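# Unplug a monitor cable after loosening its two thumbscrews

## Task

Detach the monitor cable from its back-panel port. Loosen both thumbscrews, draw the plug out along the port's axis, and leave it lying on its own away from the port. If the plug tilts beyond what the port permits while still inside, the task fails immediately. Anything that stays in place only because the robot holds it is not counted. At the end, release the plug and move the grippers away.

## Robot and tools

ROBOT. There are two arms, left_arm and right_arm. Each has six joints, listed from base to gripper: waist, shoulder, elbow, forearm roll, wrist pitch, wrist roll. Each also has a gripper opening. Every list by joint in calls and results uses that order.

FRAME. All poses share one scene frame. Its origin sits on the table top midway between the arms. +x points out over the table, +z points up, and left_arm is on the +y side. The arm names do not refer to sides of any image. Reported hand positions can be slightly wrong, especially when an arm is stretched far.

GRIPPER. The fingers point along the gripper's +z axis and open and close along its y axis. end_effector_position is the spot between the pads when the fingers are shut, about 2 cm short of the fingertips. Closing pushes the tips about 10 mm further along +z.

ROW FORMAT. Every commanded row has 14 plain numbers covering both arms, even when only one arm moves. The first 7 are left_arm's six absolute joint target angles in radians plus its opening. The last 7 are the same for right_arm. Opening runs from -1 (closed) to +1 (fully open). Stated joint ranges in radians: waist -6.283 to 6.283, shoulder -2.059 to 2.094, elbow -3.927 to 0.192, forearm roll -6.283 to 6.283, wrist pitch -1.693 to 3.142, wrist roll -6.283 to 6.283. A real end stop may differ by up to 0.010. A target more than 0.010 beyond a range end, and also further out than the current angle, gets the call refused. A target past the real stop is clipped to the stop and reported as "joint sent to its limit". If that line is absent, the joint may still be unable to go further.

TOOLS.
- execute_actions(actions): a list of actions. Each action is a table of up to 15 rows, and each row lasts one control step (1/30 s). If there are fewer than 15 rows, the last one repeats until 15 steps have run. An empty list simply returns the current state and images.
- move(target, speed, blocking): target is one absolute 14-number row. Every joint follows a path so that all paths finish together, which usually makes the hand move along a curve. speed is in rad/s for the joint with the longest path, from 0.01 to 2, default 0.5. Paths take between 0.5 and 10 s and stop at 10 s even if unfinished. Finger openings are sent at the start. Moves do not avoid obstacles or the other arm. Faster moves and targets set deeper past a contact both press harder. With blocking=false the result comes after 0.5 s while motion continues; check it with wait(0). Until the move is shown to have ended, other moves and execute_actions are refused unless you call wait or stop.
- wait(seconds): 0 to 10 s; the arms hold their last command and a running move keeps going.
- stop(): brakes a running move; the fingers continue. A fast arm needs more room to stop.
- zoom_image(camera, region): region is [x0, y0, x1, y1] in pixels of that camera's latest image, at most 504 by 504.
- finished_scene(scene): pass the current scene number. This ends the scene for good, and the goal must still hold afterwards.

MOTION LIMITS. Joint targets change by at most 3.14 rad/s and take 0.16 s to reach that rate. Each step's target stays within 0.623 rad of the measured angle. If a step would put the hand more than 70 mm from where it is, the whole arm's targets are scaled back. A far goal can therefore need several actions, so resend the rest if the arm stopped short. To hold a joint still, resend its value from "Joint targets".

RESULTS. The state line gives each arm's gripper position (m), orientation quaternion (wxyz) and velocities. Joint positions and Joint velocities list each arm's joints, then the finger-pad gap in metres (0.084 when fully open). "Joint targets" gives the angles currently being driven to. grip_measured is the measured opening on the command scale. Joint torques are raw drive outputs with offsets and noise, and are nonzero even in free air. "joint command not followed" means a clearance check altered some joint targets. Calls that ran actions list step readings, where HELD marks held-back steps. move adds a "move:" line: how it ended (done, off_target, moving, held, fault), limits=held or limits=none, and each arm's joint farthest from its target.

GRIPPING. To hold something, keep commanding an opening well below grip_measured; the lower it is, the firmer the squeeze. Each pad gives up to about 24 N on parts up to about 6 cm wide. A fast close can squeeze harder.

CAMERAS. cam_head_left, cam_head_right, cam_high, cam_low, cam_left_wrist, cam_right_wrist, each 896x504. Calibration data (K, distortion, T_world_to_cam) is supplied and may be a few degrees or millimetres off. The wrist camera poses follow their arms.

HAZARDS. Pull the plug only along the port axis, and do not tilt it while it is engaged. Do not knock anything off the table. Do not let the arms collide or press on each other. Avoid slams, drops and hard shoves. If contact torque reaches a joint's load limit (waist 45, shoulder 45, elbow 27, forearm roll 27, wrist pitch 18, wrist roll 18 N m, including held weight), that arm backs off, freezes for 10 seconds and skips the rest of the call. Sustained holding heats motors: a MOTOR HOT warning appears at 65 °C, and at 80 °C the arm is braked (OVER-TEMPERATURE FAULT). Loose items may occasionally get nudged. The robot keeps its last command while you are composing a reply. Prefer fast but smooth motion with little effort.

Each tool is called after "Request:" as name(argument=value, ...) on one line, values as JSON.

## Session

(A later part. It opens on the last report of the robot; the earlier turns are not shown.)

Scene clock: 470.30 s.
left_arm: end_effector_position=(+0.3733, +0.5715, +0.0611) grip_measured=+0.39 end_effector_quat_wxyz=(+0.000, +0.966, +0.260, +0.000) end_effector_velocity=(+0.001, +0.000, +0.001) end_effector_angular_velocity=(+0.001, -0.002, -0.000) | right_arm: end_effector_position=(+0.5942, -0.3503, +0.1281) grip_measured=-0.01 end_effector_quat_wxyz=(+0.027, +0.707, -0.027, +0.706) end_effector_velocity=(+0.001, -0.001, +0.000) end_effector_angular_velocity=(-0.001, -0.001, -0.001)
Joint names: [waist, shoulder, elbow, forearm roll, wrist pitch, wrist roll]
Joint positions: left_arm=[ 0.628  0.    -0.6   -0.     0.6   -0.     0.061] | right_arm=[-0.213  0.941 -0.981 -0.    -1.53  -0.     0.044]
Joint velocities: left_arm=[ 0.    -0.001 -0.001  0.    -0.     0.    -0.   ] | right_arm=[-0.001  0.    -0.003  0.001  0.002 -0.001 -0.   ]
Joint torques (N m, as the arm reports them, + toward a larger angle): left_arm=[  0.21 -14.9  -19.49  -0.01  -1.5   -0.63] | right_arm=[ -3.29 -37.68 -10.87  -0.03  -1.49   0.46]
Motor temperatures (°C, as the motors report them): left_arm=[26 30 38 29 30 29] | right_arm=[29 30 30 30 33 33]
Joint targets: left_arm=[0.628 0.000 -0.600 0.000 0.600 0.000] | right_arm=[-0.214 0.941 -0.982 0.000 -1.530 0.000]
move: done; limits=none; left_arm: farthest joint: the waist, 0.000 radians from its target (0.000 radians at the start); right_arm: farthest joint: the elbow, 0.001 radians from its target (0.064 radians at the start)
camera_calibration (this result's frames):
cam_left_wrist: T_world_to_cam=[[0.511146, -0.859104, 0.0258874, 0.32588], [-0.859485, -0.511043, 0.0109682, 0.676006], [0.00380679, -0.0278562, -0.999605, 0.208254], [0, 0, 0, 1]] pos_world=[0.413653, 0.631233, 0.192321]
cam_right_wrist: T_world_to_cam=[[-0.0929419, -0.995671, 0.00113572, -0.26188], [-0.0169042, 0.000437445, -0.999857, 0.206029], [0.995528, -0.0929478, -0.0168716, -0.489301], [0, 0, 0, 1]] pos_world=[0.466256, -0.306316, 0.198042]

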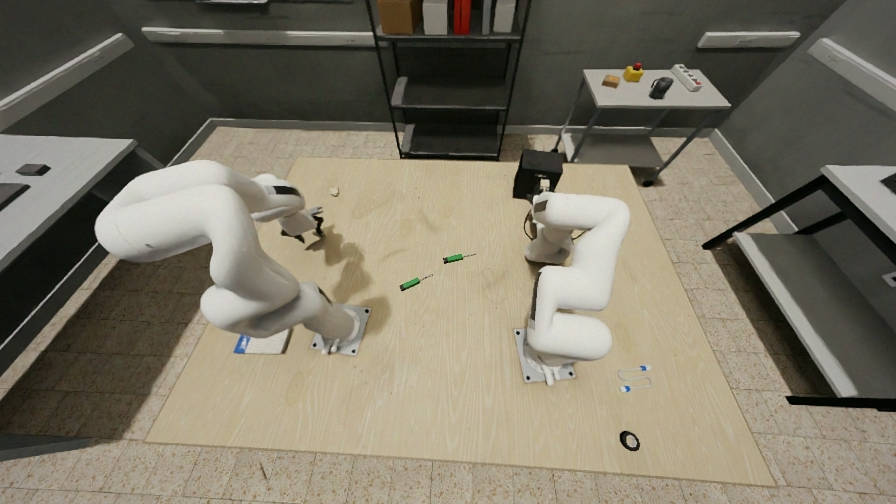

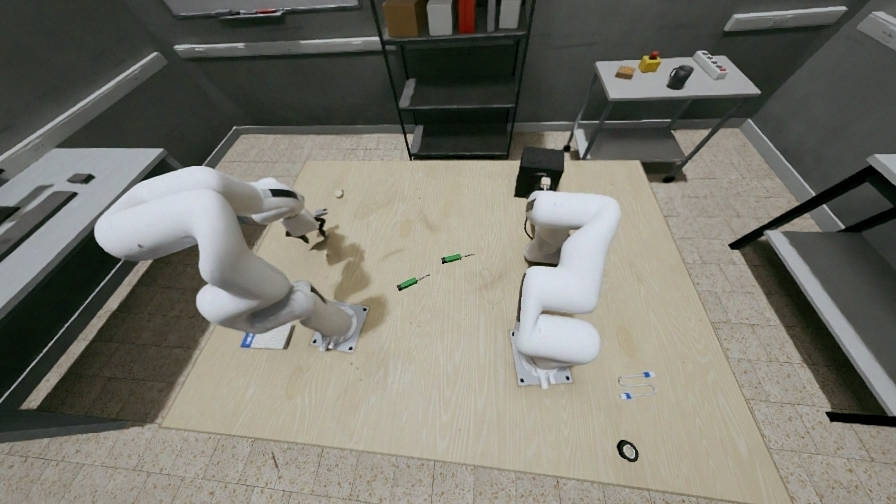

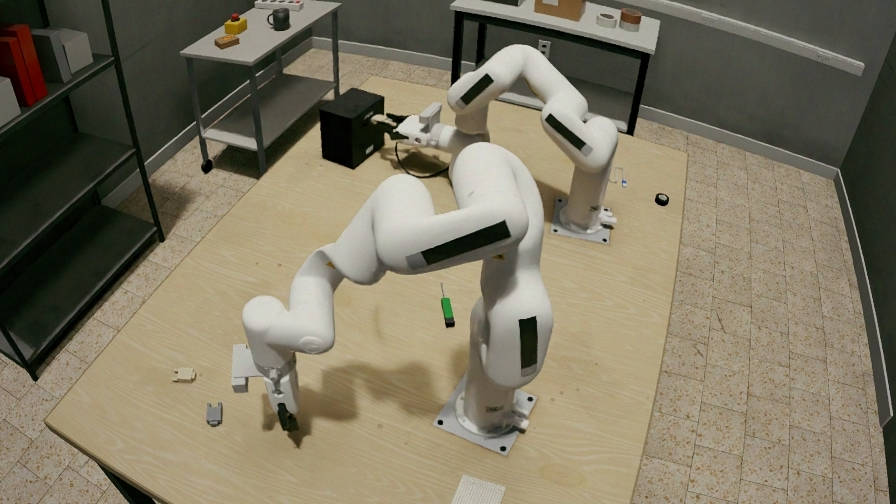

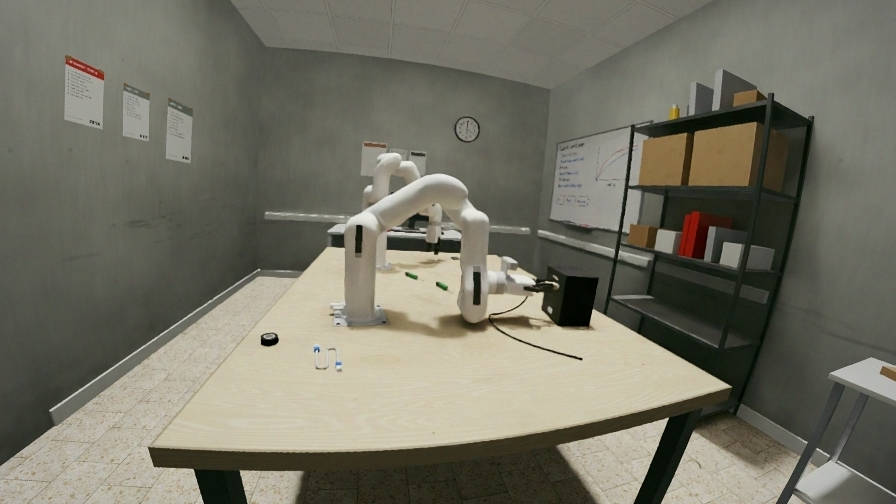

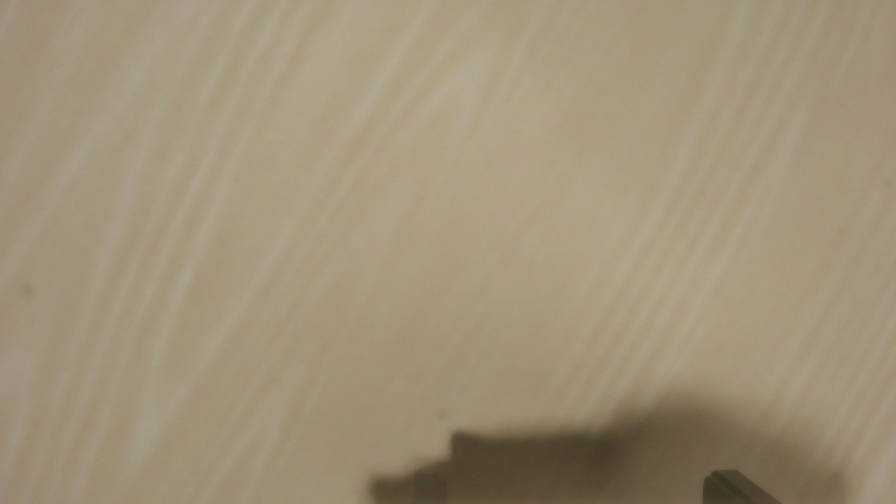

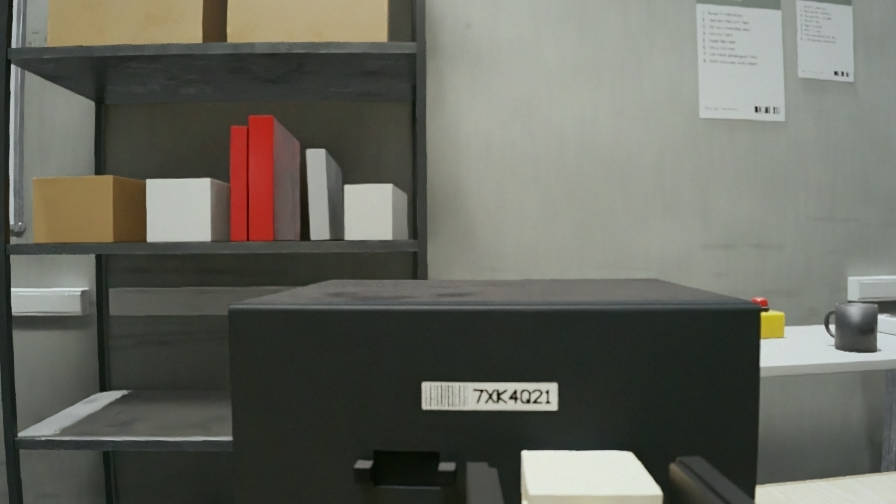

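Request:
move(target=[0.628,0,-0.6,0,0.6,0,0.4,-0.2145,0.9405,-0.9815,0,-1.53,0,-0.5], speed=0.05)

Request:
move(target=[0.628,0,-0.6,0,0.6,0,0.4,-0.214,0.9335,-0.9495,0,-1.555,0,-0.5], speed=0.015)

Scene clock: 480.53 s.
left_arm: end_effector_position=(+0.3733, +0.5715, +0.0611) grip_measured=+0.39 end_effector_quat_wxyz=(+0.000, +0.966, +0.260, +0.000) end_effector_velocity=(-0.000, -0.000, -0.000) end_effector_angular_velocity=(-0.000, +0.000, -0.000) | right_arm: end_effector_position=(+0.5942, -0.3512, +0.1284) grip_measured=-0.27 end_effector_quat_wxyz=(+0.028, +0.707, -0.028, +0.707) end_effector_velocity=(+0.000, +0.000, -0.000) end_effector_angular_velocity=(-0.000, +0.001, +0.001)
Joint names: [waist, shoulder, elbow, forearm roll, wrist pitch, wrist roll]
Joint positions: left_arm=[ 0.628 -0.    -0.6    0.     0.6   -0.     0.061] | right_arm=[-0.215  0.941 -0.981  0.    -1.53  -0.     0.032]
Joint velocities: left_arm=[-0.    -0.     0.     0.     0.001 -0.    -0.   ] | right_arm=[ 0.001 -0.001 -0.    -0.     0.002 -0.     0.   ]
Joint torques (N m, as the arm reports them, + toward a larger angle): left_arm=[  0.32 -16.04 -19.94   0.02  -1.43  -0.55] | right_arm=[ -0.06 -37.44 -11.45  -0.92  -0.98   0.43]
Motor temperatures (°C, as the motors report them): left_arm=[26 30 38 29 30 29] | right_arm=[29 30 30 30 33 33]
Joint targets: left_arm=[0.628 0.000 -0.600 0.000 0.600 0.000] | right_arm=[-0.215 0.941 -0.982 0.000 -1.530 0.000]
move: done; limits=none; left_arm: farthest joint: the waist, 0.000 radians from its target (0.000 radians at the start); right_arm: farthest joint: the waist, 0.000 radians from its target (0.001 radians at the start)
camera_calibration (this result's frames):
cam_left_wrist: T_world_to_cam=[[0.511146, -0.859104, 0.0258874, 0.32588], [-0.859485, -0.511042, 0.0109681, 0.676006], [0.0038068, -0.0278561, -0.999605, 0.208254], [0, 0, 0, 1]] pos_world=[0.413653, 0.631233, 0.192321]
cam_right_wrist: T_world_to_cam=[[-0.0945054, -0.995524, 0.00111296, -0.261766], [-0.0161629, 0.00041653, -0.999869, 0.205877], [0.995393, -0.0945111, -0.0161299, -0.489997], [0, 0, 0, 1]] pos_world=[0.466329, -0.30699, 0.198238]

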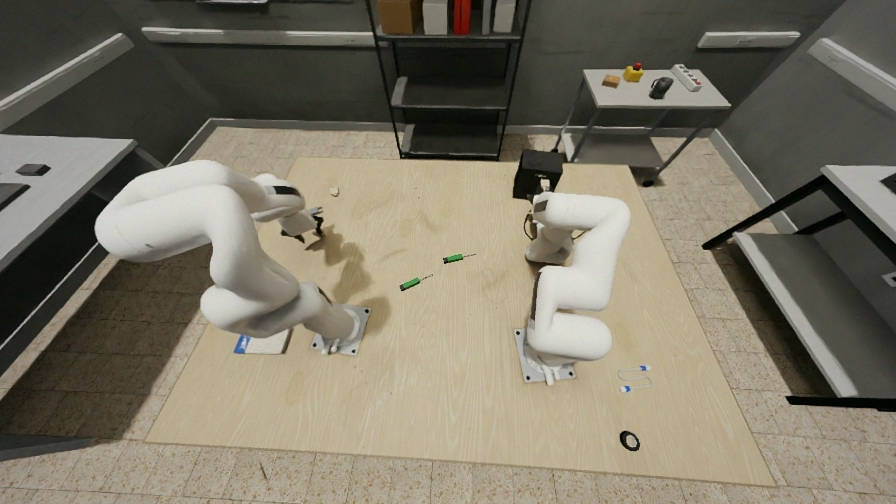

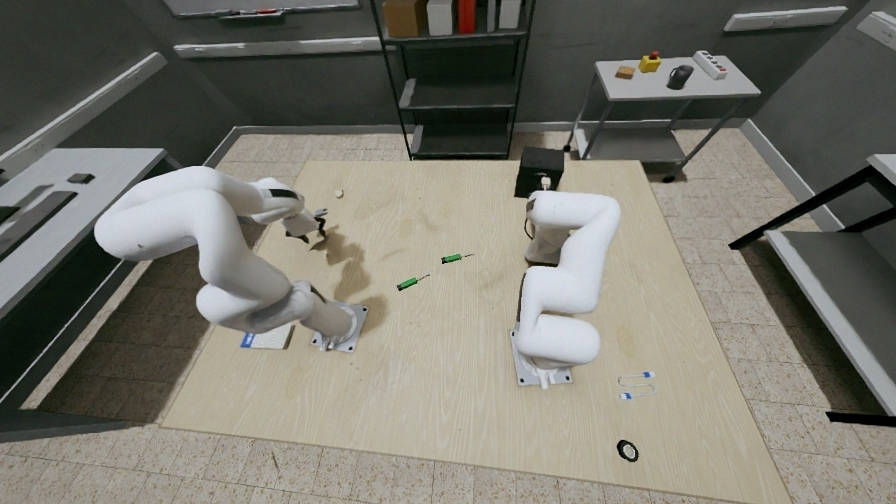

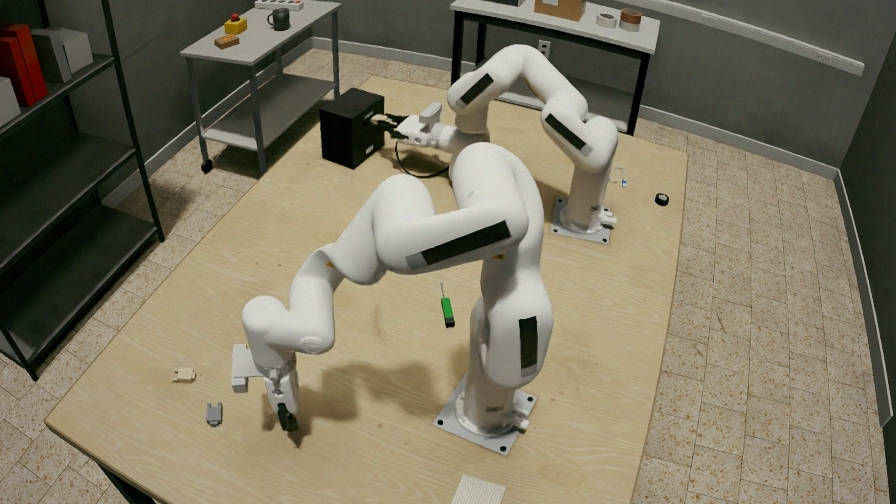

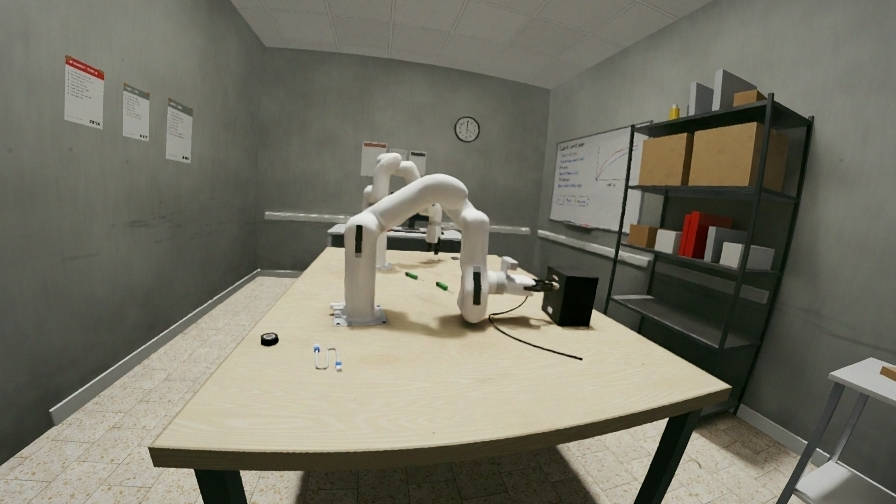

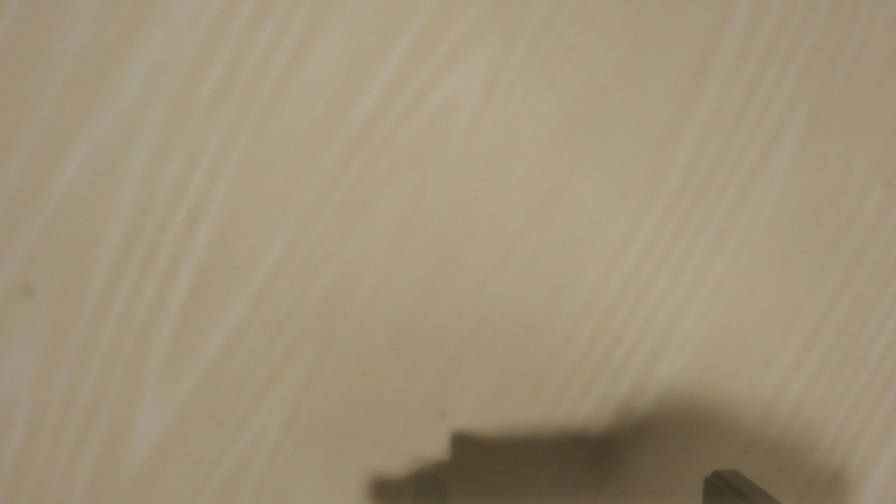

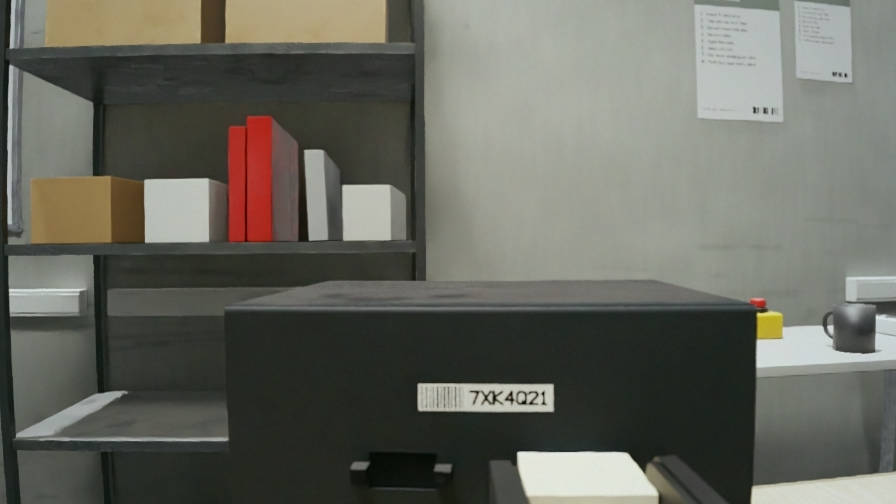

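Scene clock: 482.87 s.
left_arm: end_effector_position=(+0.3733, +0.5715, +0.0611) grip_measured=+0.39 end_effector_quat_wxyz=(+0.000, +0.966, +0.260, +0.000) end_effector_velocity=(+0.000, +0.000, +0.000) end_effector_angular_velocity=(+0.001, -0.001, -0.000) | right_arm: end_effector_position=(+0.5854, -0.3501, +0.1284) grip_measured=-0.29 end_effector_quat_wxyz=(+0.027, +0.706, -0.027, +0.707) end_effector_velocity=(-0.000, -0.000, +0.000) end_effector_angular_velocity=(+0.001, -0.001, -0.001)
Joint names: [waist, shoulder, elbow, forearm roll, wrist pitch, wrist roll]
Joint positions: left_arm=[ 0.628 -0.    -0.6    0.     0.6    0.     0.061] | right_arm=[-0.214  0.933 -0.951  0.    -1.554 -0.     0.032]
Joint velocities: left_arm=[-0.    -0.001 -0.     0.    -0.    -0.    -0.   ] | right_arm=[-0.001 -0.001  0.001  0.    -0.001  0.001  0.   ]
Joint torques (N m, as the arm reports them, + toward a larger angle): left_arm=[  0.36 -15.59 -19.16   0.38  -1.31  -0.74] | right_arm=[  0.99 -29.44   2.07  -1.02  -3.71   0.53]
Motor temperatures (°C, as the motors report them): left_arm=[26 30 38 29 30 29] | right_arm=[29 30 30 30 33 33]
Joint targets: left_arm=[0.628 0.000 -0.600 0.000 0.600 0.000] | right_arm=[-0.214 0.933 -0.950 0.000 -1.555 0.000]
move: done; limits=none; left_arm: farthest joint: the waist, 0.000 radians from its target (0.000 radians at the start); right_arm: farthest joint: the elbow, 0.001 radians from its target (0.032 radians at the start)
camera_calibration (this result's frames):
cam_left_wrist: T_world_to_cam=[[0.511146, -0.859104, 0.0258874, 0.32588], [-0.859485, -0.511042, 0.0109683, 0.676006], [0.00380662, -0.0278563, -0.999605, 0.208255], [0, 0, 0, 1]] pos_world=[0.413653, 0.631233, 0.192321]
cam_right_wrist: T_world_to_cam=[[-0.0937791, -0.995592, 0.00111018, -0.261965], [-0.0157218, 0.000365945, -0.999876, 0.205397], [0.995469, -0.0937849, -0.0156868, -0.480914], [0, 0, 0, 1]] pos_world=[0.457398, -0.305989, 0.198118]

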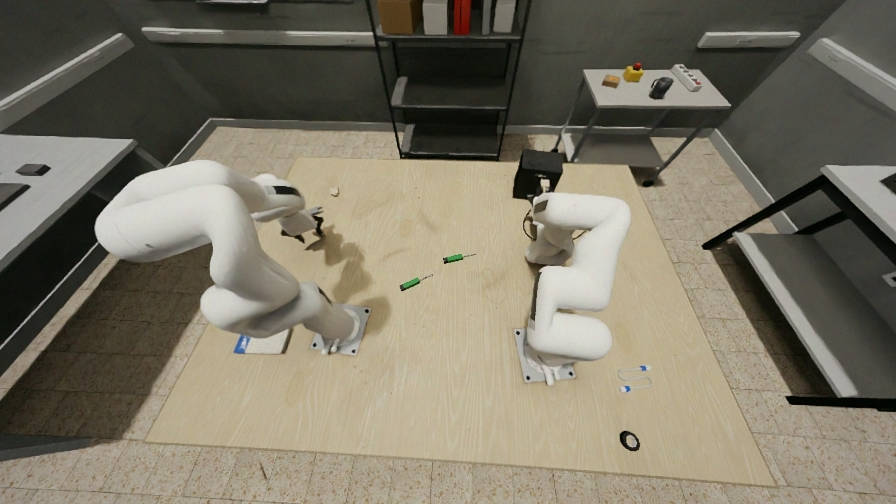

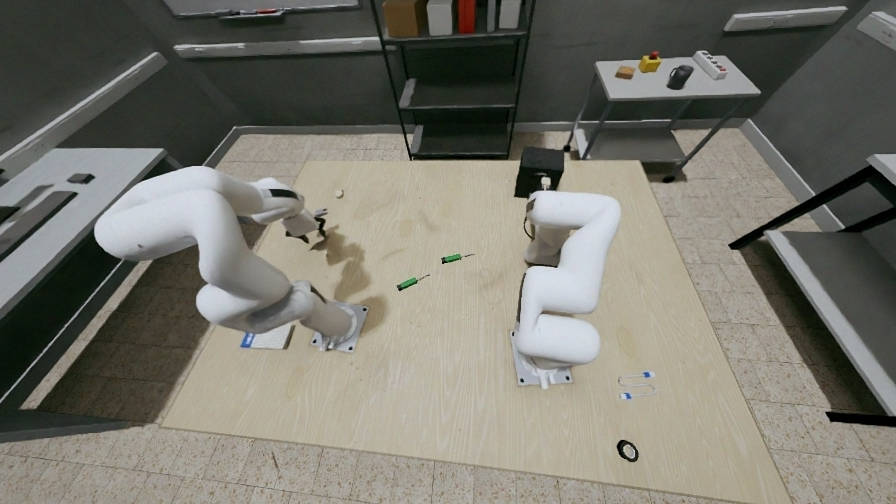

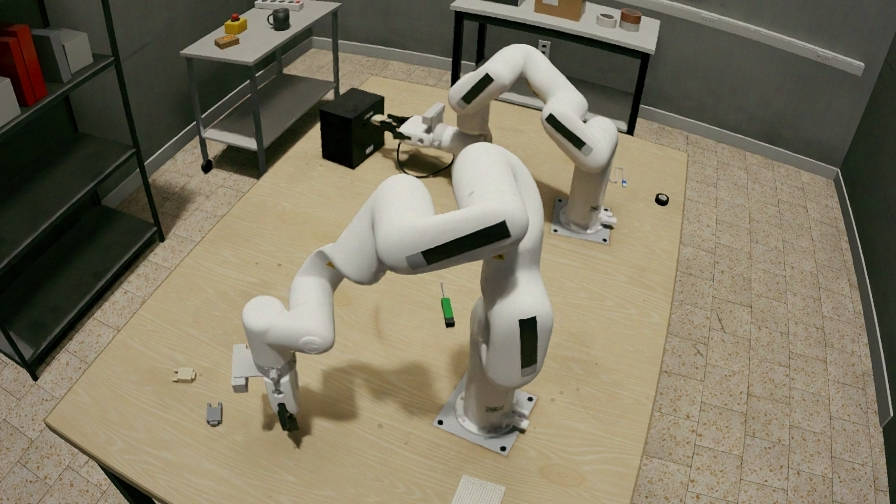

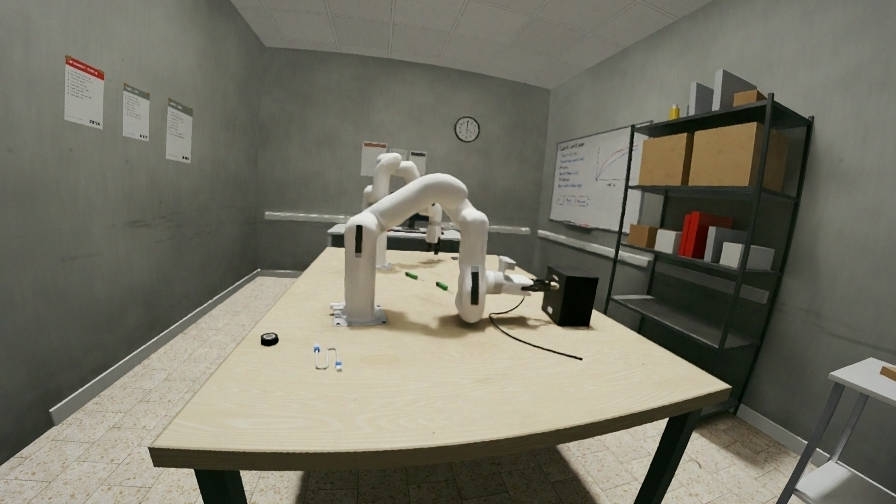

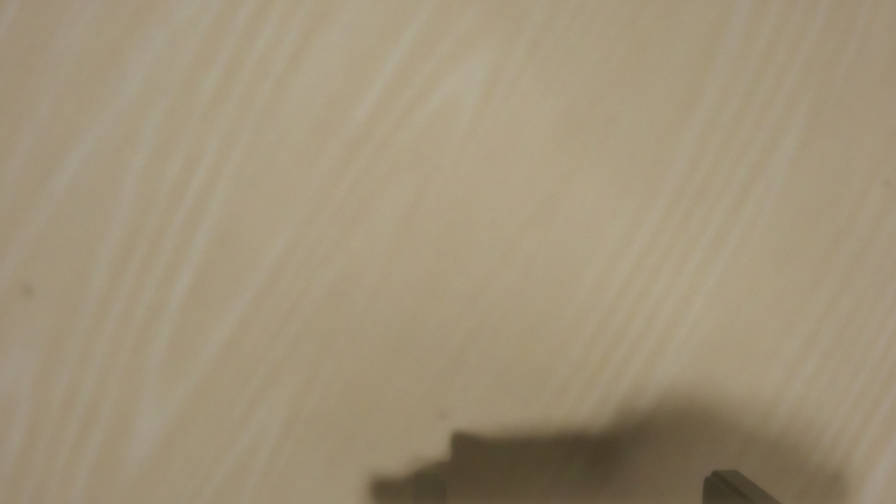

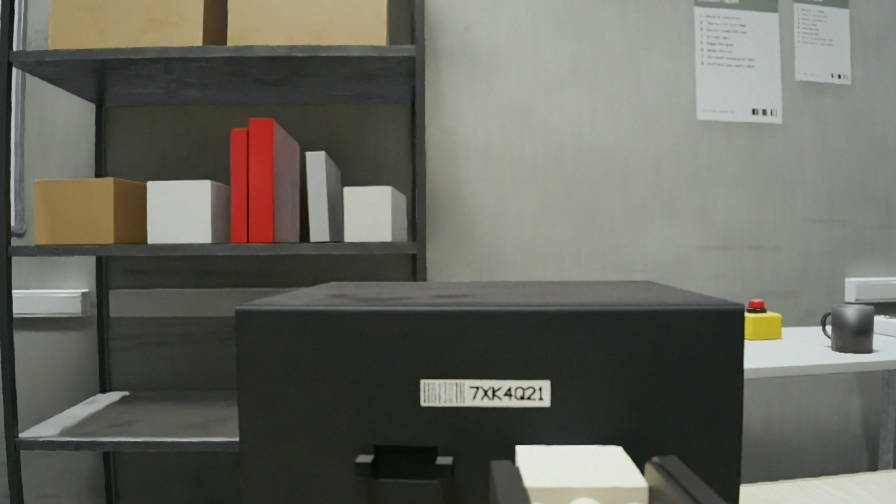

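Request:
execute_actions(actions=[[[0.628,0,-0.6,0,0.6,0,0.4,-0.214,0.9335,-0.9495,0,-1.555,0,0]],
[[0.628,0,-0.6,0,0.6,0,0.4,-0.2135,0.9265,-0.9175,0,-1.58,0,0]],
[[0.628,0,-0.6,0,0.6,0,0.4,-0.2135,0.8075,-0.844,0,-1.5345,0,0]],
[[0.628,0,-0.6,0,0.6,0,0.4,-0.159,0.8075,-0.844,0,-1.5345,0,-0.76]],
[[0.628,0,-0.6,0,0.6,0,0.4,-0.159,0.8075,-0.844,0,-1.5345,-0.8,-0.76]],
[[0.628,0,-0.6,0,0.6,0,0.4,-0.159,0.8075,-0.844,0,-1.5345,-1.571,-0.76]],
[[0.628,0,-0.6,0,0.6,0,0.4,-0.159,0.9265,-0.9175,0,-1.58,-1.571,-0.76]],
[[0.628,0,-0.6,0,0.6,0,0.4,-0.1755,0.9265,-0.9175,0,-1.58,-1.571,-0.76]],
[[0.628,0,-0.6,0,0.6,0,0.4,-0.1785,0.9073,-0.9056,0,-1.5727,-0.971,-0.76]],
[[0.628,0,-0.6,0,0.6,0,0.4,-0.1785,0.9073,-0.9056,0,-1.5727,-0.971,-1]],
[[0.628,0,-0.6,0,0.6,0,0.4,-0.1755,0.9265,-0.9175,0,-1.58,-1.571,-1]],
[[0.628,0,-0.6,0,0.6,0,0.4,-0.1785,0.9457,-0.9294,0,-1.5873,-2.171,-1]],
[[0.628,0,-0.6,0,0.6,0,0.4,-0.1785,0.9457,-0.9294,0,-1.5873,-2.171,-0.76]],
[[0.628,0,-0.6,0,0.6,0,0.4,-0.1755,0.9265,-0.9175,0,-1.58,-1.571,-0.76]],
[[0.628,0,-0.6,0,0.6,0,0.4,-0.1785,0.9073,-0.9056,0,-1.5727,-0.971,-0.76]],
[[0.628,0,-0.6,0,0.6,0,0.4,-0.1785,0.9073,-0.9056,0,-1.5727,-0.971,-1]],
[[0.628,0,-0.6,0,0.6,0,0.4,-0.1755,0.9265,-0.9175,0,-1.58,-1.571,-1]],
[[0.628,0,-0.6,0,0.6,0,0.4,-0.1785,0.9457,-0.9294,0,-1.5873,-2.171,-1]],
[[0.628,0,-0.6,0,0.6,0,0.4,-0.1785,0.9457,-0.9294,0,-1.5873,-2.171,-0.76]],
[[0.628,0,-0.6,0,0.6,0,0.4,-0.1755,0.9265,-0.9175,0,-1.58,-1.571,-0.76]],
[[0.628,0,-0.6,0,0.6,0,0.4,-0.1785,0.9073,-0.9056,0,-1.5727,-0.971,-0.76]],
[[0.628,0,-0.6,0,0.6,0,0.4,-0.1785,0.9073,-0.9056,0,-1.5727,-0.971,-1]],
[[0.628,0,-0.6,0,0.6,0,0.4,-0.1755,0.9265,-0.9175,0,-1.58,-1.571,-1]],
[[0.628,0,-0.6,0,0.6,0,0.4,-0.1785,0.9457,-0.9294,0,-1.5873,-2.171,-1]],
[[0.628,0,-0.6,0,0.6,0,0.4,-0.1785,0.9457,-0.9294,0,-1.5873,-2.171,-0.76]],
[[0.628,0,-0.6,0,0.6,0,0.4,-0.1755,0.9265,-0.9175,0,-1.58,-1.571,-0.76]],
[[0.628,0,-0.6,0,0.6,0,0.4,-0.1785,0.9073,-0.9056,0,-1.5727,-0.971,-0.76]],
[[0.628,0,-0.6,0,0.6,0,0.4,-0.1785,0.9073,-0.9056,0,-1.5727,-0.971,-1]],
[[0.628,0,-0.6,0,0.6,0,0.4,-0.1755,0.9265,-0.9175,0,-1.58,-1.571,-1]],
[[0.628,0,-0.6,0,0.6,0,0.4,-0.1785,0.9457,-0.9294,0,-1.5873,-2.171,-1]],
[[0.628,0,-0.6,0,0.6,0,0.4,-0.1785,0.9457,-0.9294,0,-1.5873,-2.171,-0.76]],
[[0.628,0,-0.6,0,0.6,0,0.4,-0.1755,0.9265,-0.9175,0,-1.58,-1.571,-0.76]],
[[0.628,0,-0.6,0,0.6,0,0.4,-0.1785,0.9073,-0.9056,0,-1.5727,-0.971,-0.76]],
[[0.628,0,-0.6,0,0.6,0,0.4,-0.1785,0.9073,-0.9056,0,-1.5727,-0.971,-1]],
[[0.628,0,-0.6,0,0.6,0,0.4,-0.1755,0.9265,-0.9175,0,-1.58,-1.571,-1]],
[[0.628,0,-0.6,0,0.6,0,0.4,-0.1785,0.9457,-0.9294,0,-1.5873,-2.171,-1]],
[[0.628,0,-0.6,0,0.6,0,0.4,-0.1785,0.9457,-0.9294,0,-1.5873,-2.171,-0.76]],
[[0.628,0,-0.6,0,0.6,0,0.4,-0.1755,0.9265,-0.9175,0,-1.58,-1.571,-0.76]],
[[0.628,0,-0.6,0,0.6,0,0.4,-0.1785,0.9073,-0.9056,0,-1.5727,-0.971,-0.76]],
[[0.628,0,-0.6,0,0.6,0,0.4,-0.1785,0.9073,-0.9056,0,-1.5727,-0.971,-1]],
[[0.628,0,-0.6,0,0.6,0,0.4,-0.1755,0.9265,-0.9175,0,-1.58,-1.571,-1]],
[[0.628,0,-0.6,0,0.6,0,0.4,-0.1785,0.9457,-0.9294,0,-1.5873,-2.171,-1]],
[[0.628,0,-0.6,0,0.6,0,0.4,-0.1785,0.9457,-0.9294,0,-1.5873,-2.171,-0.76]],
[[0.628,0,-0.6,0,0.6,0,0.4,-0.1755,0.9265,-0.9175,0,-1.58,-1.571,-0.76]],
[[0.628,0,-0.6,0,0.6,0,0.4,-0.159,0.9265,-0.9175,0,-1.58,-1.571,-0.76]],
[[0.628,0,-0.6,0,0.6,0,0.4,-0.159,0.8075,-0.844,0,-1.5345,-1.571,-0.76]],
[[0.628,0,-0.6,0,0.6,0,0.4,-0.268,0.8075,-0.844,0,-1.5345,-1.571,-0.76]],
[[0.628,0,-0.6,0,0.6,0,0.4,-0.268,0.9265,-0.9175,0,-1.58,-1.571,-0.76]]])

Scene clock: 563.47 s.
left_arm: end_effector_position=(+0.3733, +0.5715, +0.0611) grip_measured=+0.39 end_effector_quat_wxyz=(+0.000, +0.966, +0.260, +0.000) end_effector_velocity=(+0.000, +0.000, +0.000) end_effector_angular_velocity=(+0.001, -0.001, +0.000) | right_arm: end_effector_position=(+0.5724, -0.3807, +0.1287) grip_measured=-0.78 end_effector_quat_wxyz=(+0.532, +0.531, +0.466, +0.466) end_effector_velocity=(-0.000, -0.000, -0.003) end_effector_angular_velocity=(+0.000, +0.001, -0.001)
Joint names: [waist, shoulder, elbow, forearm roll, wrist pitch, wrist roll]
Joint positions: left_arm=[ 0.628  0.    -0.6    0.     0.6    0.     0.061] | right_arm=[-0.268  0.925 -0.917  0.    -1.58  -1.571  0.01 ]
Joint velocities: left_arm=[ 0.001 -0.001 -0.     0.001  0.     0.     0.   ] | right_arm=[-0.001  0.011 -0.005  0.    -0.004  0.    -0.   ]
Joint torques (N m, as the arm reports them, + toward a larger angle): left_arm=[  0.41 -15.61 -20.07   0.72  -1.54  -0.79] | right_arm=[ -1.83 -33.13  -6.78  -0.31  -1.11   0.56]
Motor temperatures (°C, as the motors report them): left_arm=[26 30 38 29 30 29] | right_arm=[29 30 30 30 34 33]
Joint targets: left_arm=[0.628 0.000 -0.600 0.000 0.600 0.000] | right_arm=[-0.268 0.926 -0.917 0.000 -1.580 -1.571]
Step readings (joint positions; steps 1 to 15: 1st action; 16 to 30: 2nd action; 31 to 45: 3rd action; 46 to 60: 4th action; 61 to 75: 5th action; 76 to 90: 6th action; 91 to 105: 7th action; 106 to 120: 8th action; 121 to 135: 9th action; 136 to 150: 10th action; 151 to 165: 11th action; 166 to 180: 12th action; 181 to 195: 13th action):
0: left_arm=[0.628 -0.000 -0.600 -0.000 0.600 0.000] | right_arm=[-0.214 0.933 -0.950 -0.000 -1.555 -0.000]
1: left_arm=[0.628 0.000 -0.600 0.000 0.600 0.000] | right_arm=[-0.214 0.933 -0.949 -0.000 -1.556 0.000]
2: left_arm=[0.628 -0.000 -0.600 0.000 0.600 -0.000] | right_arm=[-0.213 0.934 -0.944 -0.001 -1.559 0.000]
4: left_arm=[0.628 0.000 -0.600 0.000 0.600 -0.000] | right_arm=[-0.213 0.936 -0.941 -0.001 -1.560 0.000]
8: left_arm=[0.628 0.000 -0.600 0.000 0.600 0.000] | right_arm=[-0.213 0.935 -0.945 -0.001 -1.557 0.000]
15: left_arm=[0.628 -0.000 -0.600 -0.000 0.600 0.000] | right_arm=[-0.214 0.934 -0.949 -0.000 -1.555 -0.000]
16: left_arm=[0.628 0.000 -0.600 -0.000 0.600 -0.000] | right_arm=[-0.214 0.934 -0.948 -0.000 -1.556 -0.000]
17: left_arm=[0.628 -0.000 -0.600 -0.000 0.600 0.000] | right_arm=[-0.214 0.932 -0.944 -0.000 -1.560 -0.000]
19: left_arm=[0.628 -0.000 -0.600 0.000 0.600 -0.000] | right_arm=[-0.214 0.929 -0.929 0.000 -1.571 0.000]
23: left_arm=[0.628 -0.000 -0.600 0.000 0.600 0.000] | right_arm=[-0.214 0.927 -0.920 0.000 -1.578 0.000]
30: left_arm=[0.628 0.000 -0.600 -0.000 0.600 -0.000] | right_arm=[-0.214 0.926 -0.918 0.000 -1.580 0.000]
31: left_arm=[0.628 0.000 -0.600 -0.000 0.600 -0.000] | right_arm=[-0.214 0.926 -0.918 0.000 -1.580 0.000]
32: left_arm=[0.628 0.000 -0.600 0.000 0.600 -0.000] | right_arm=[-0.214 0.921 -0.913 0.000 -1.577 -0.000]
34: left_arm=[0.628 0.000 -0.600 -0.000 0.600 0.000] | right_arm=[-0.214 0.881 -0.885 -0.000 -1.560 -0.000]
38: left_arm=[0.628 0.000 -0.600 0.000 0.600 0.000] | right_arm=[-0.213 0.818 -0.854 0.000 -1.540 -0.000]
45: left_arm=[0.628 -0.000 -0.600 0.000 0.600 -0.000] | right_arm=[-0.214 0.809 -0.844 0.000 -1.535 -0.000]
46: left_arm=[0.628 -0.000 -0.600 0.000 0.600 0.000] | right_arm=[-0.213 0.809 -0.844 0.000 -1.535 -0.000]
47: left_arm=[0.628 -0.000 -0.600 -0.000 0.600 -0.000] | right_arm=[-0.209 0.809 -0.844 0.000 -1.535 0.000]
49: left_arm=[0.628 0.000 -0.600 -0.000 0.600 0.000] | right_arm=[-0.183 0.808 -0.844 0.000 -1.535 0.000]
53: left_arm=[0.628 0.000 -0.600 0.000 0.600 -0.000] | right_arm=[-0.162 0.808 -0.844 -0.000 -1.535 -0.000]
60: left_arm=[0.628 0.000 -0.600 0.000 0.600 -0.000] | right_arm=[-0.160 0.808 -0.844 0.000 -1.535 0.000]
61: left_arm=[0.628 -0.000 -0.600 -0.000 0.600 0.000] | right_arm=[-0.160 0.808 -0.844 0.000 -1.535 -0.001]
62: left_arm=[0.628 0.000 -0.600 0.000 0.600 -0.000] | right_arm=[-0.159 0.808 -0.844 0.000 -1.535 -0.007]
64: left_arm=[0.628 0.000 -0.600 0.000 0.600 -0.000] | right_arm=[-0.159 0.808 -0.844 0.000 -1.535 -0.058]
68: left_arm=[0.628 0.000 -0.600 0.000 0.600 -0.000] | right_arm=[-0.159 0.807 -0.844 0.000 -1.535 -0.343]
75: left_arm=[0.628 0.000 -0.600 -0.000 0.600 -0.000] | right_arm=[-0.159 0.808 -0.844 -0.000 -1.534 -0.756]
76: left_arm=[0.628 -0.000 -0.600 -0.000 0.600 -0.000] | right_arm=[-0.159 0.808 -0.844 0.000 -1.534 -0.771]
77: left_arm=[0.628 -0.000 -0.600 -0.000 0.600 -0.000] | right_arm=[-0.159 0.808 -0.844 0.000 -1.535 -0.787]
79: left_arm=[0.628 0.000 -0.600 0.000 0.600 -0.000] | right_arm=[-0.159 0.807 -0.844 0.000 -1.535 -0.848]
83: left_arm=[0.628 0.000 -0.600 -0.000 0.600 0.000] | right_arm=[-0.159 0.807 -0.844 -0.000 -1.535 -1.140]
90: left_arm=[0.628 0.000 -0.600 0.000 0.600 -0.000] | right_arm=[-0.159 0.808 -0.844 -0.000 -1.535 -1.531]
91: left_arm=[0.628 0.000 -0.600 0.000 0.600 -0.000] | right_arm=[-0.159 0.808 -0.844 -0.000 -1.535 -1.544]
92: left_arm=[0.628 -0.000 -0.600 0.000 0.600 -0.000] | right_arm=[-0.159 0.813 -0.848 -0.000 -1.538 -1.552]
94: left_arm=[0.628 0.000 -0.600 0.000 0.600 0.000] | right_arm=[-0.159 0.853 -0.876 -0.000 -1.554 -1.562]
98: left_arm=[0.628 -0.000 -0.600 0.000 0.600 -0.000] | right_arm=[-0.159 0.916 -0.907 0.000 -1.574 -1.569]
105: left_arm=[0.628 -0.000 -0.600 0.000 0.600 -0.000] | right_arm=[-0.159 0.925 -0.917 0.000 -1.580 -1.571]
106: left_arm=[0.628 0.000 -0.600 0.000 0.600 -0.000] | right_arm=[-0.159 0.925 -0.917 0.000 -1.580 -1.571]
107: left_arm=[0.628 -0.000 -0.600 -0.000 0.600 -0.000] | right_arm=[-0.162 0.925 -0.917 -0.000 -1.580 -1.571]
109: left_arm=[0.628 -0.000 -0.600 0.000 0.600 0.000] | right_arm=[-0.170 0.926 -0.917 -0.000 -1.579 -1.571]
113: left_arm=[0.628 0.000 -0.600 -0.000 0.600 0.000] | right_arm=[-0.174 0.927 -0.917 -0.000 -1.580 -1.571]
120: left_arm=[0.628 -0.000 -0.600 -0.000 0.600 -0.000] | right_arm=[-0.175 0.927 -0.917 -0.000 -1.580 -1.571]
121: left_arm=[0.628 -0.000 -0.600 -0.000 0.600 0.000] | right_arm=[-0.175 0.927 -0.917 -0.000 -1.580 -1.570]
122: left_arm=[0.628 -0.000 -0.600 -0.000 0.600 -0.000] | right_arm=[-0.175 0.926 -0.917 -0.000 -1.580 -1.564]
124: left_arm=[0.628 -0.000 -0.600 0.000 0.600 -0.000] | right_arm=[-0.176 0.925 -0.916 -0.000 -1.579 -1.513]
128: left_arm=[0.628 -0.000 -0.600 0.000 0.600 -0.000] | right_arm=[-0.177 0.916 -0.911 0.000 -1.576 -1.239]
135: left_arm=[0.628 0.000 -0.600 0.000 0.600 0.000] | right_arm=[-0.179 0.908 -0.906 0.000 -1.573 -0.991]
136: left_arm=[0.628 0.000 -0.600 -0.000 0.600 -0.000] | right_arm=[-0.178 0.908 -0.906 -0.000 -1.573 -0.985]
137: left_arm=[0.628 -0.000 -0.600 0.000 0.600 -0.000] | right_arm=[-0.178 0.908 -0.906 -0.000 -1.573 -0.981]
139: left_arm=[0.628 0.000 -0.600 0.000 0.600 -0.000] | right_arm=[-0.178 0.907 -0.906 -0.000 -1.573 -0.976]
143: left_arm=[0.628 -0.000 -0.600 -0.000 0.600 -0.000] | right_arm=[-0.178 0.907 -0.906 -0.000 -1.573 -0.972]
150: left_arm=[0.628 -0.000 -0.600 0.000 0.600 -0.000] | right_arm=[-0.178 0.907 -0.906 -0.000 -1.573 -0.971]
151: left_arm=[0.628 -0.000 -0.600 0.000 0.600 -0.000] | right_arm=[-0.178 0.907 -0.906 -0.000 -1.573 -0.972]
152: left_arm=[0.628 0.000 -0.600 0.000 0.600 -0.000] | right_arm=[-0.178 0.907 -0.906 -0.000 -1.573 -0.978]
154: left_arm=[0.628 -0.000 -0.600 -0.000 0.600 -0.000] | right_arm=[-0.178 0.909 -0.907 -0.000 -1.573 -1.029]
158: left_arm=[0.628 0.000 -0.600 -0.000 0.600 -0.000] | right_arm=[-0.177 0.918 -0.912 0.000 -1.577 -1.303]
165: left_arm=[0.628 -0.000 -0.600 0.000 0.600 0.000] | right_arm=[-0.176 0.926 -0.917 0.000 -1.579 -1.551]
166: left_arm=[0.628 -0.000 -0.600 -0.000 0.600 0.000] | right_arm=[-0.176 0.926 -0.917 0.000 -1.580 -1.558]
167: left_arm=[0.628 0.000 -0.600 -0.000 0.600 -0.000] | right_arm=[-0.176 0.927 -0.917 0.000 -1.580 -1.569]
169: left_arm=[0.628 0.000 -0.600 0.000 0.600 -0.000] | right_arm=[-0.176 0.928 -0.918 0.000 -1.580 -1.624]
173: left_arm=[0.628 -0.000 -0.600 -0.000 0.600 -0.000] | right_arm=[-0.177 0.937 -0.924 0.000 -1.584 -1.901]
180: left_arm=[0.628 -0.000 -0.600 0.000 0.600 -0.000] | right_arm=[-0.179 0.945 -0.929 0.000 -1.588 -2.151]
181: left_arm=[0.628 -0.000 -0.600 -0.000 0.600 -0.000] | right_arm=[-0.179 0.945 -0.929 0.000 -1.588 -2.157]
182: left_arm=[0.628 -0.000 -0.600 -0.000 0.600 -0.000] | right_arm=[-0.178 0.945 -0.929 -0.000 -1.588 -2.161]
184: left_arm=[0.628 -0.000 -0.600 -0.000 0.600 -0.000] | right_arm=[-0.178 0.945 -0.929 -0.001 -1.588 -2.166]
Lines left out of this list: 177.
camera_calibration (this result's frames):
cam_left_wrist: T_world_to_cam=[[0.511146, -0.859104, 0.0258874, 0.32588], [-0.859486, -0.511042, 0.0109683, 0.676006], [0.00380666, -0.0278562, -0.999605, 0.208254], [0, 0, 0, 1]] pos_world=[0.413653, 0.631233, 0.192321]
cam_right_wrist: T_world_to_cam=[[-0.017024, 0.00358248, 0.999849, -0.0857107], [-0.147146, -0.989114, 0.00103863, -0.224737], [0.988968, -0.147106, 0.0173658, -0.491704], [0, 0, 0, 1]] pos_world=[0.451752, -0.294316, 0.09447]

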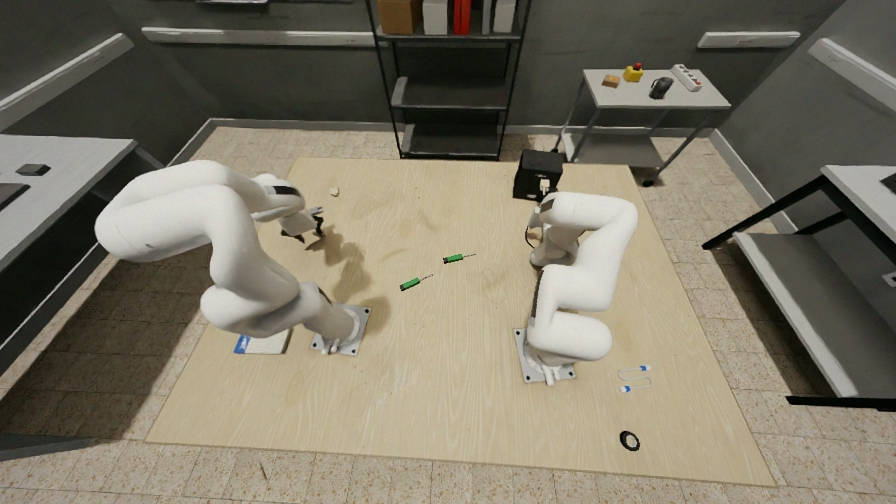

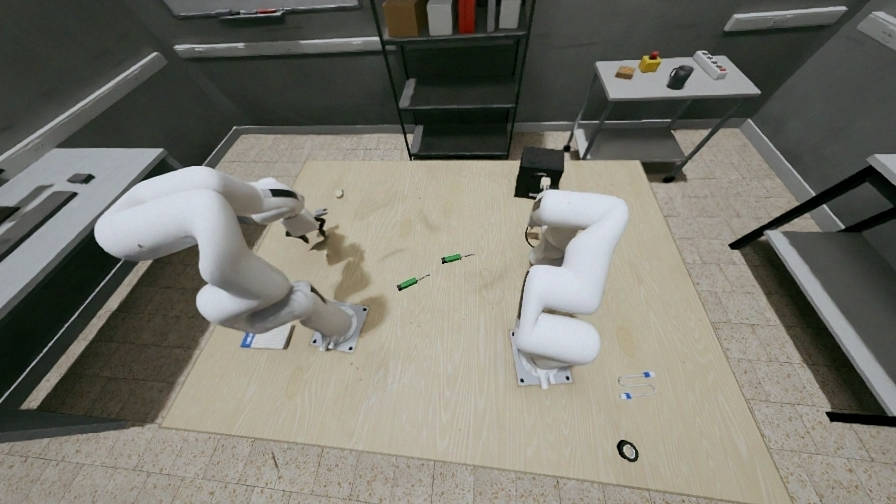

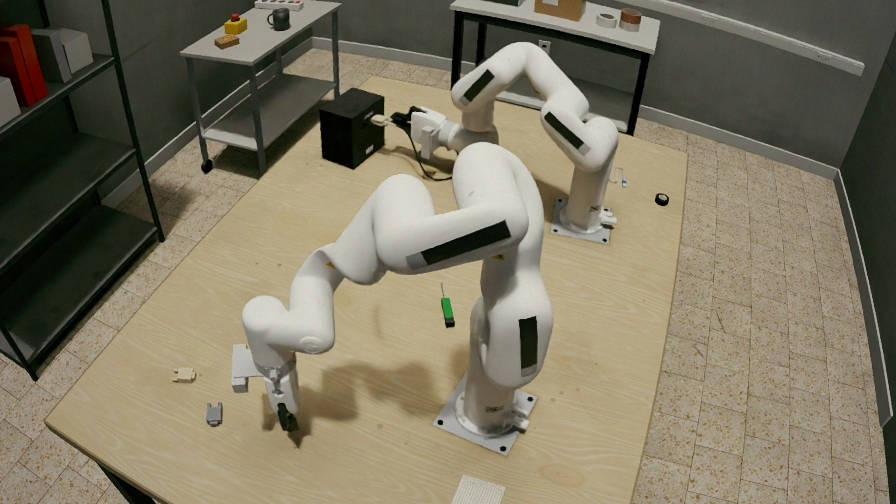

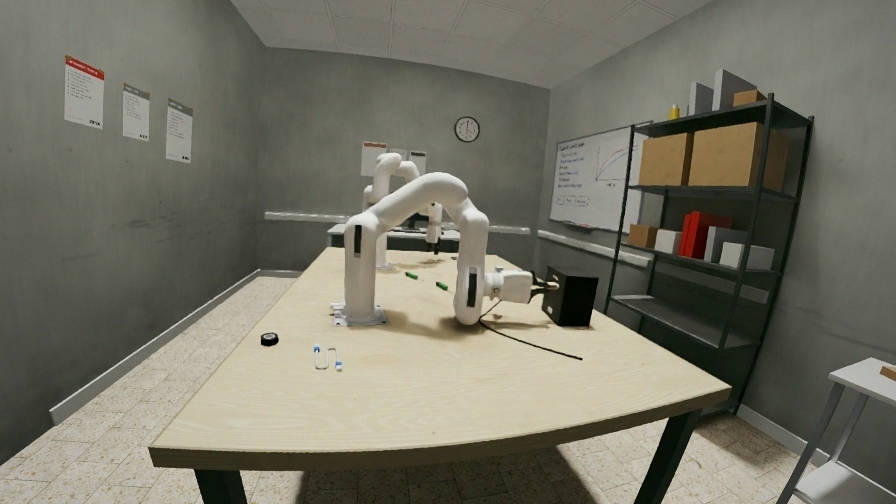

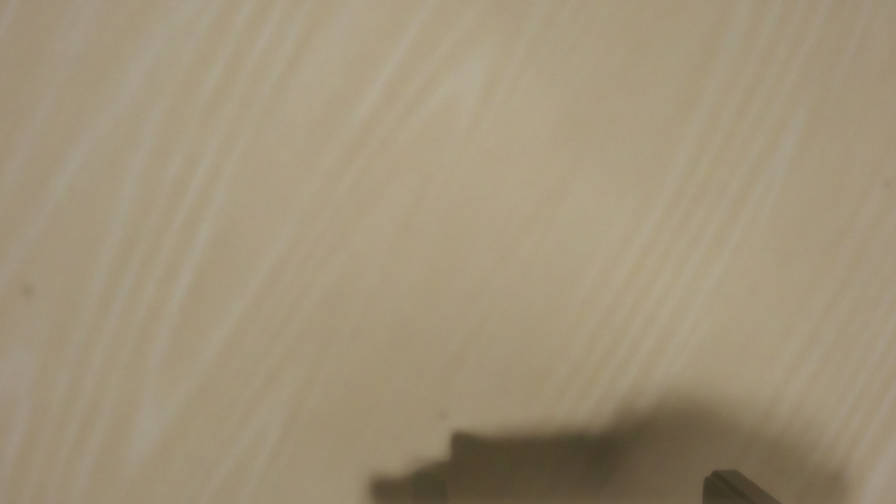

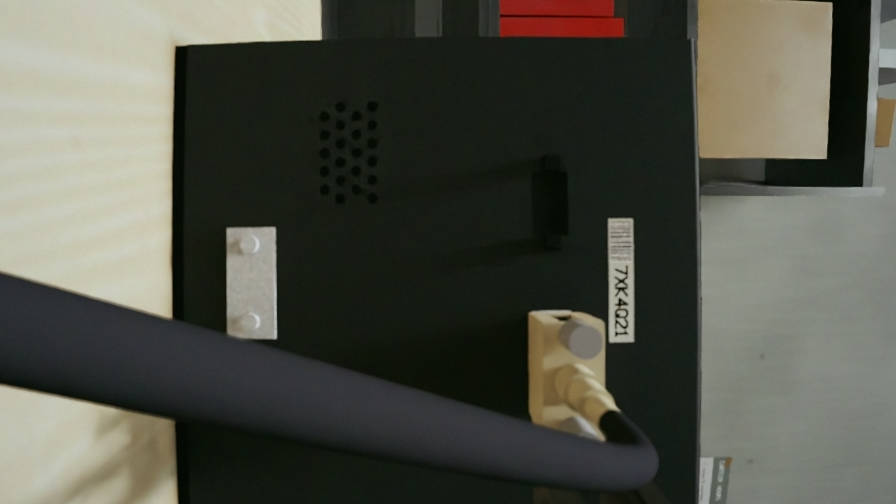

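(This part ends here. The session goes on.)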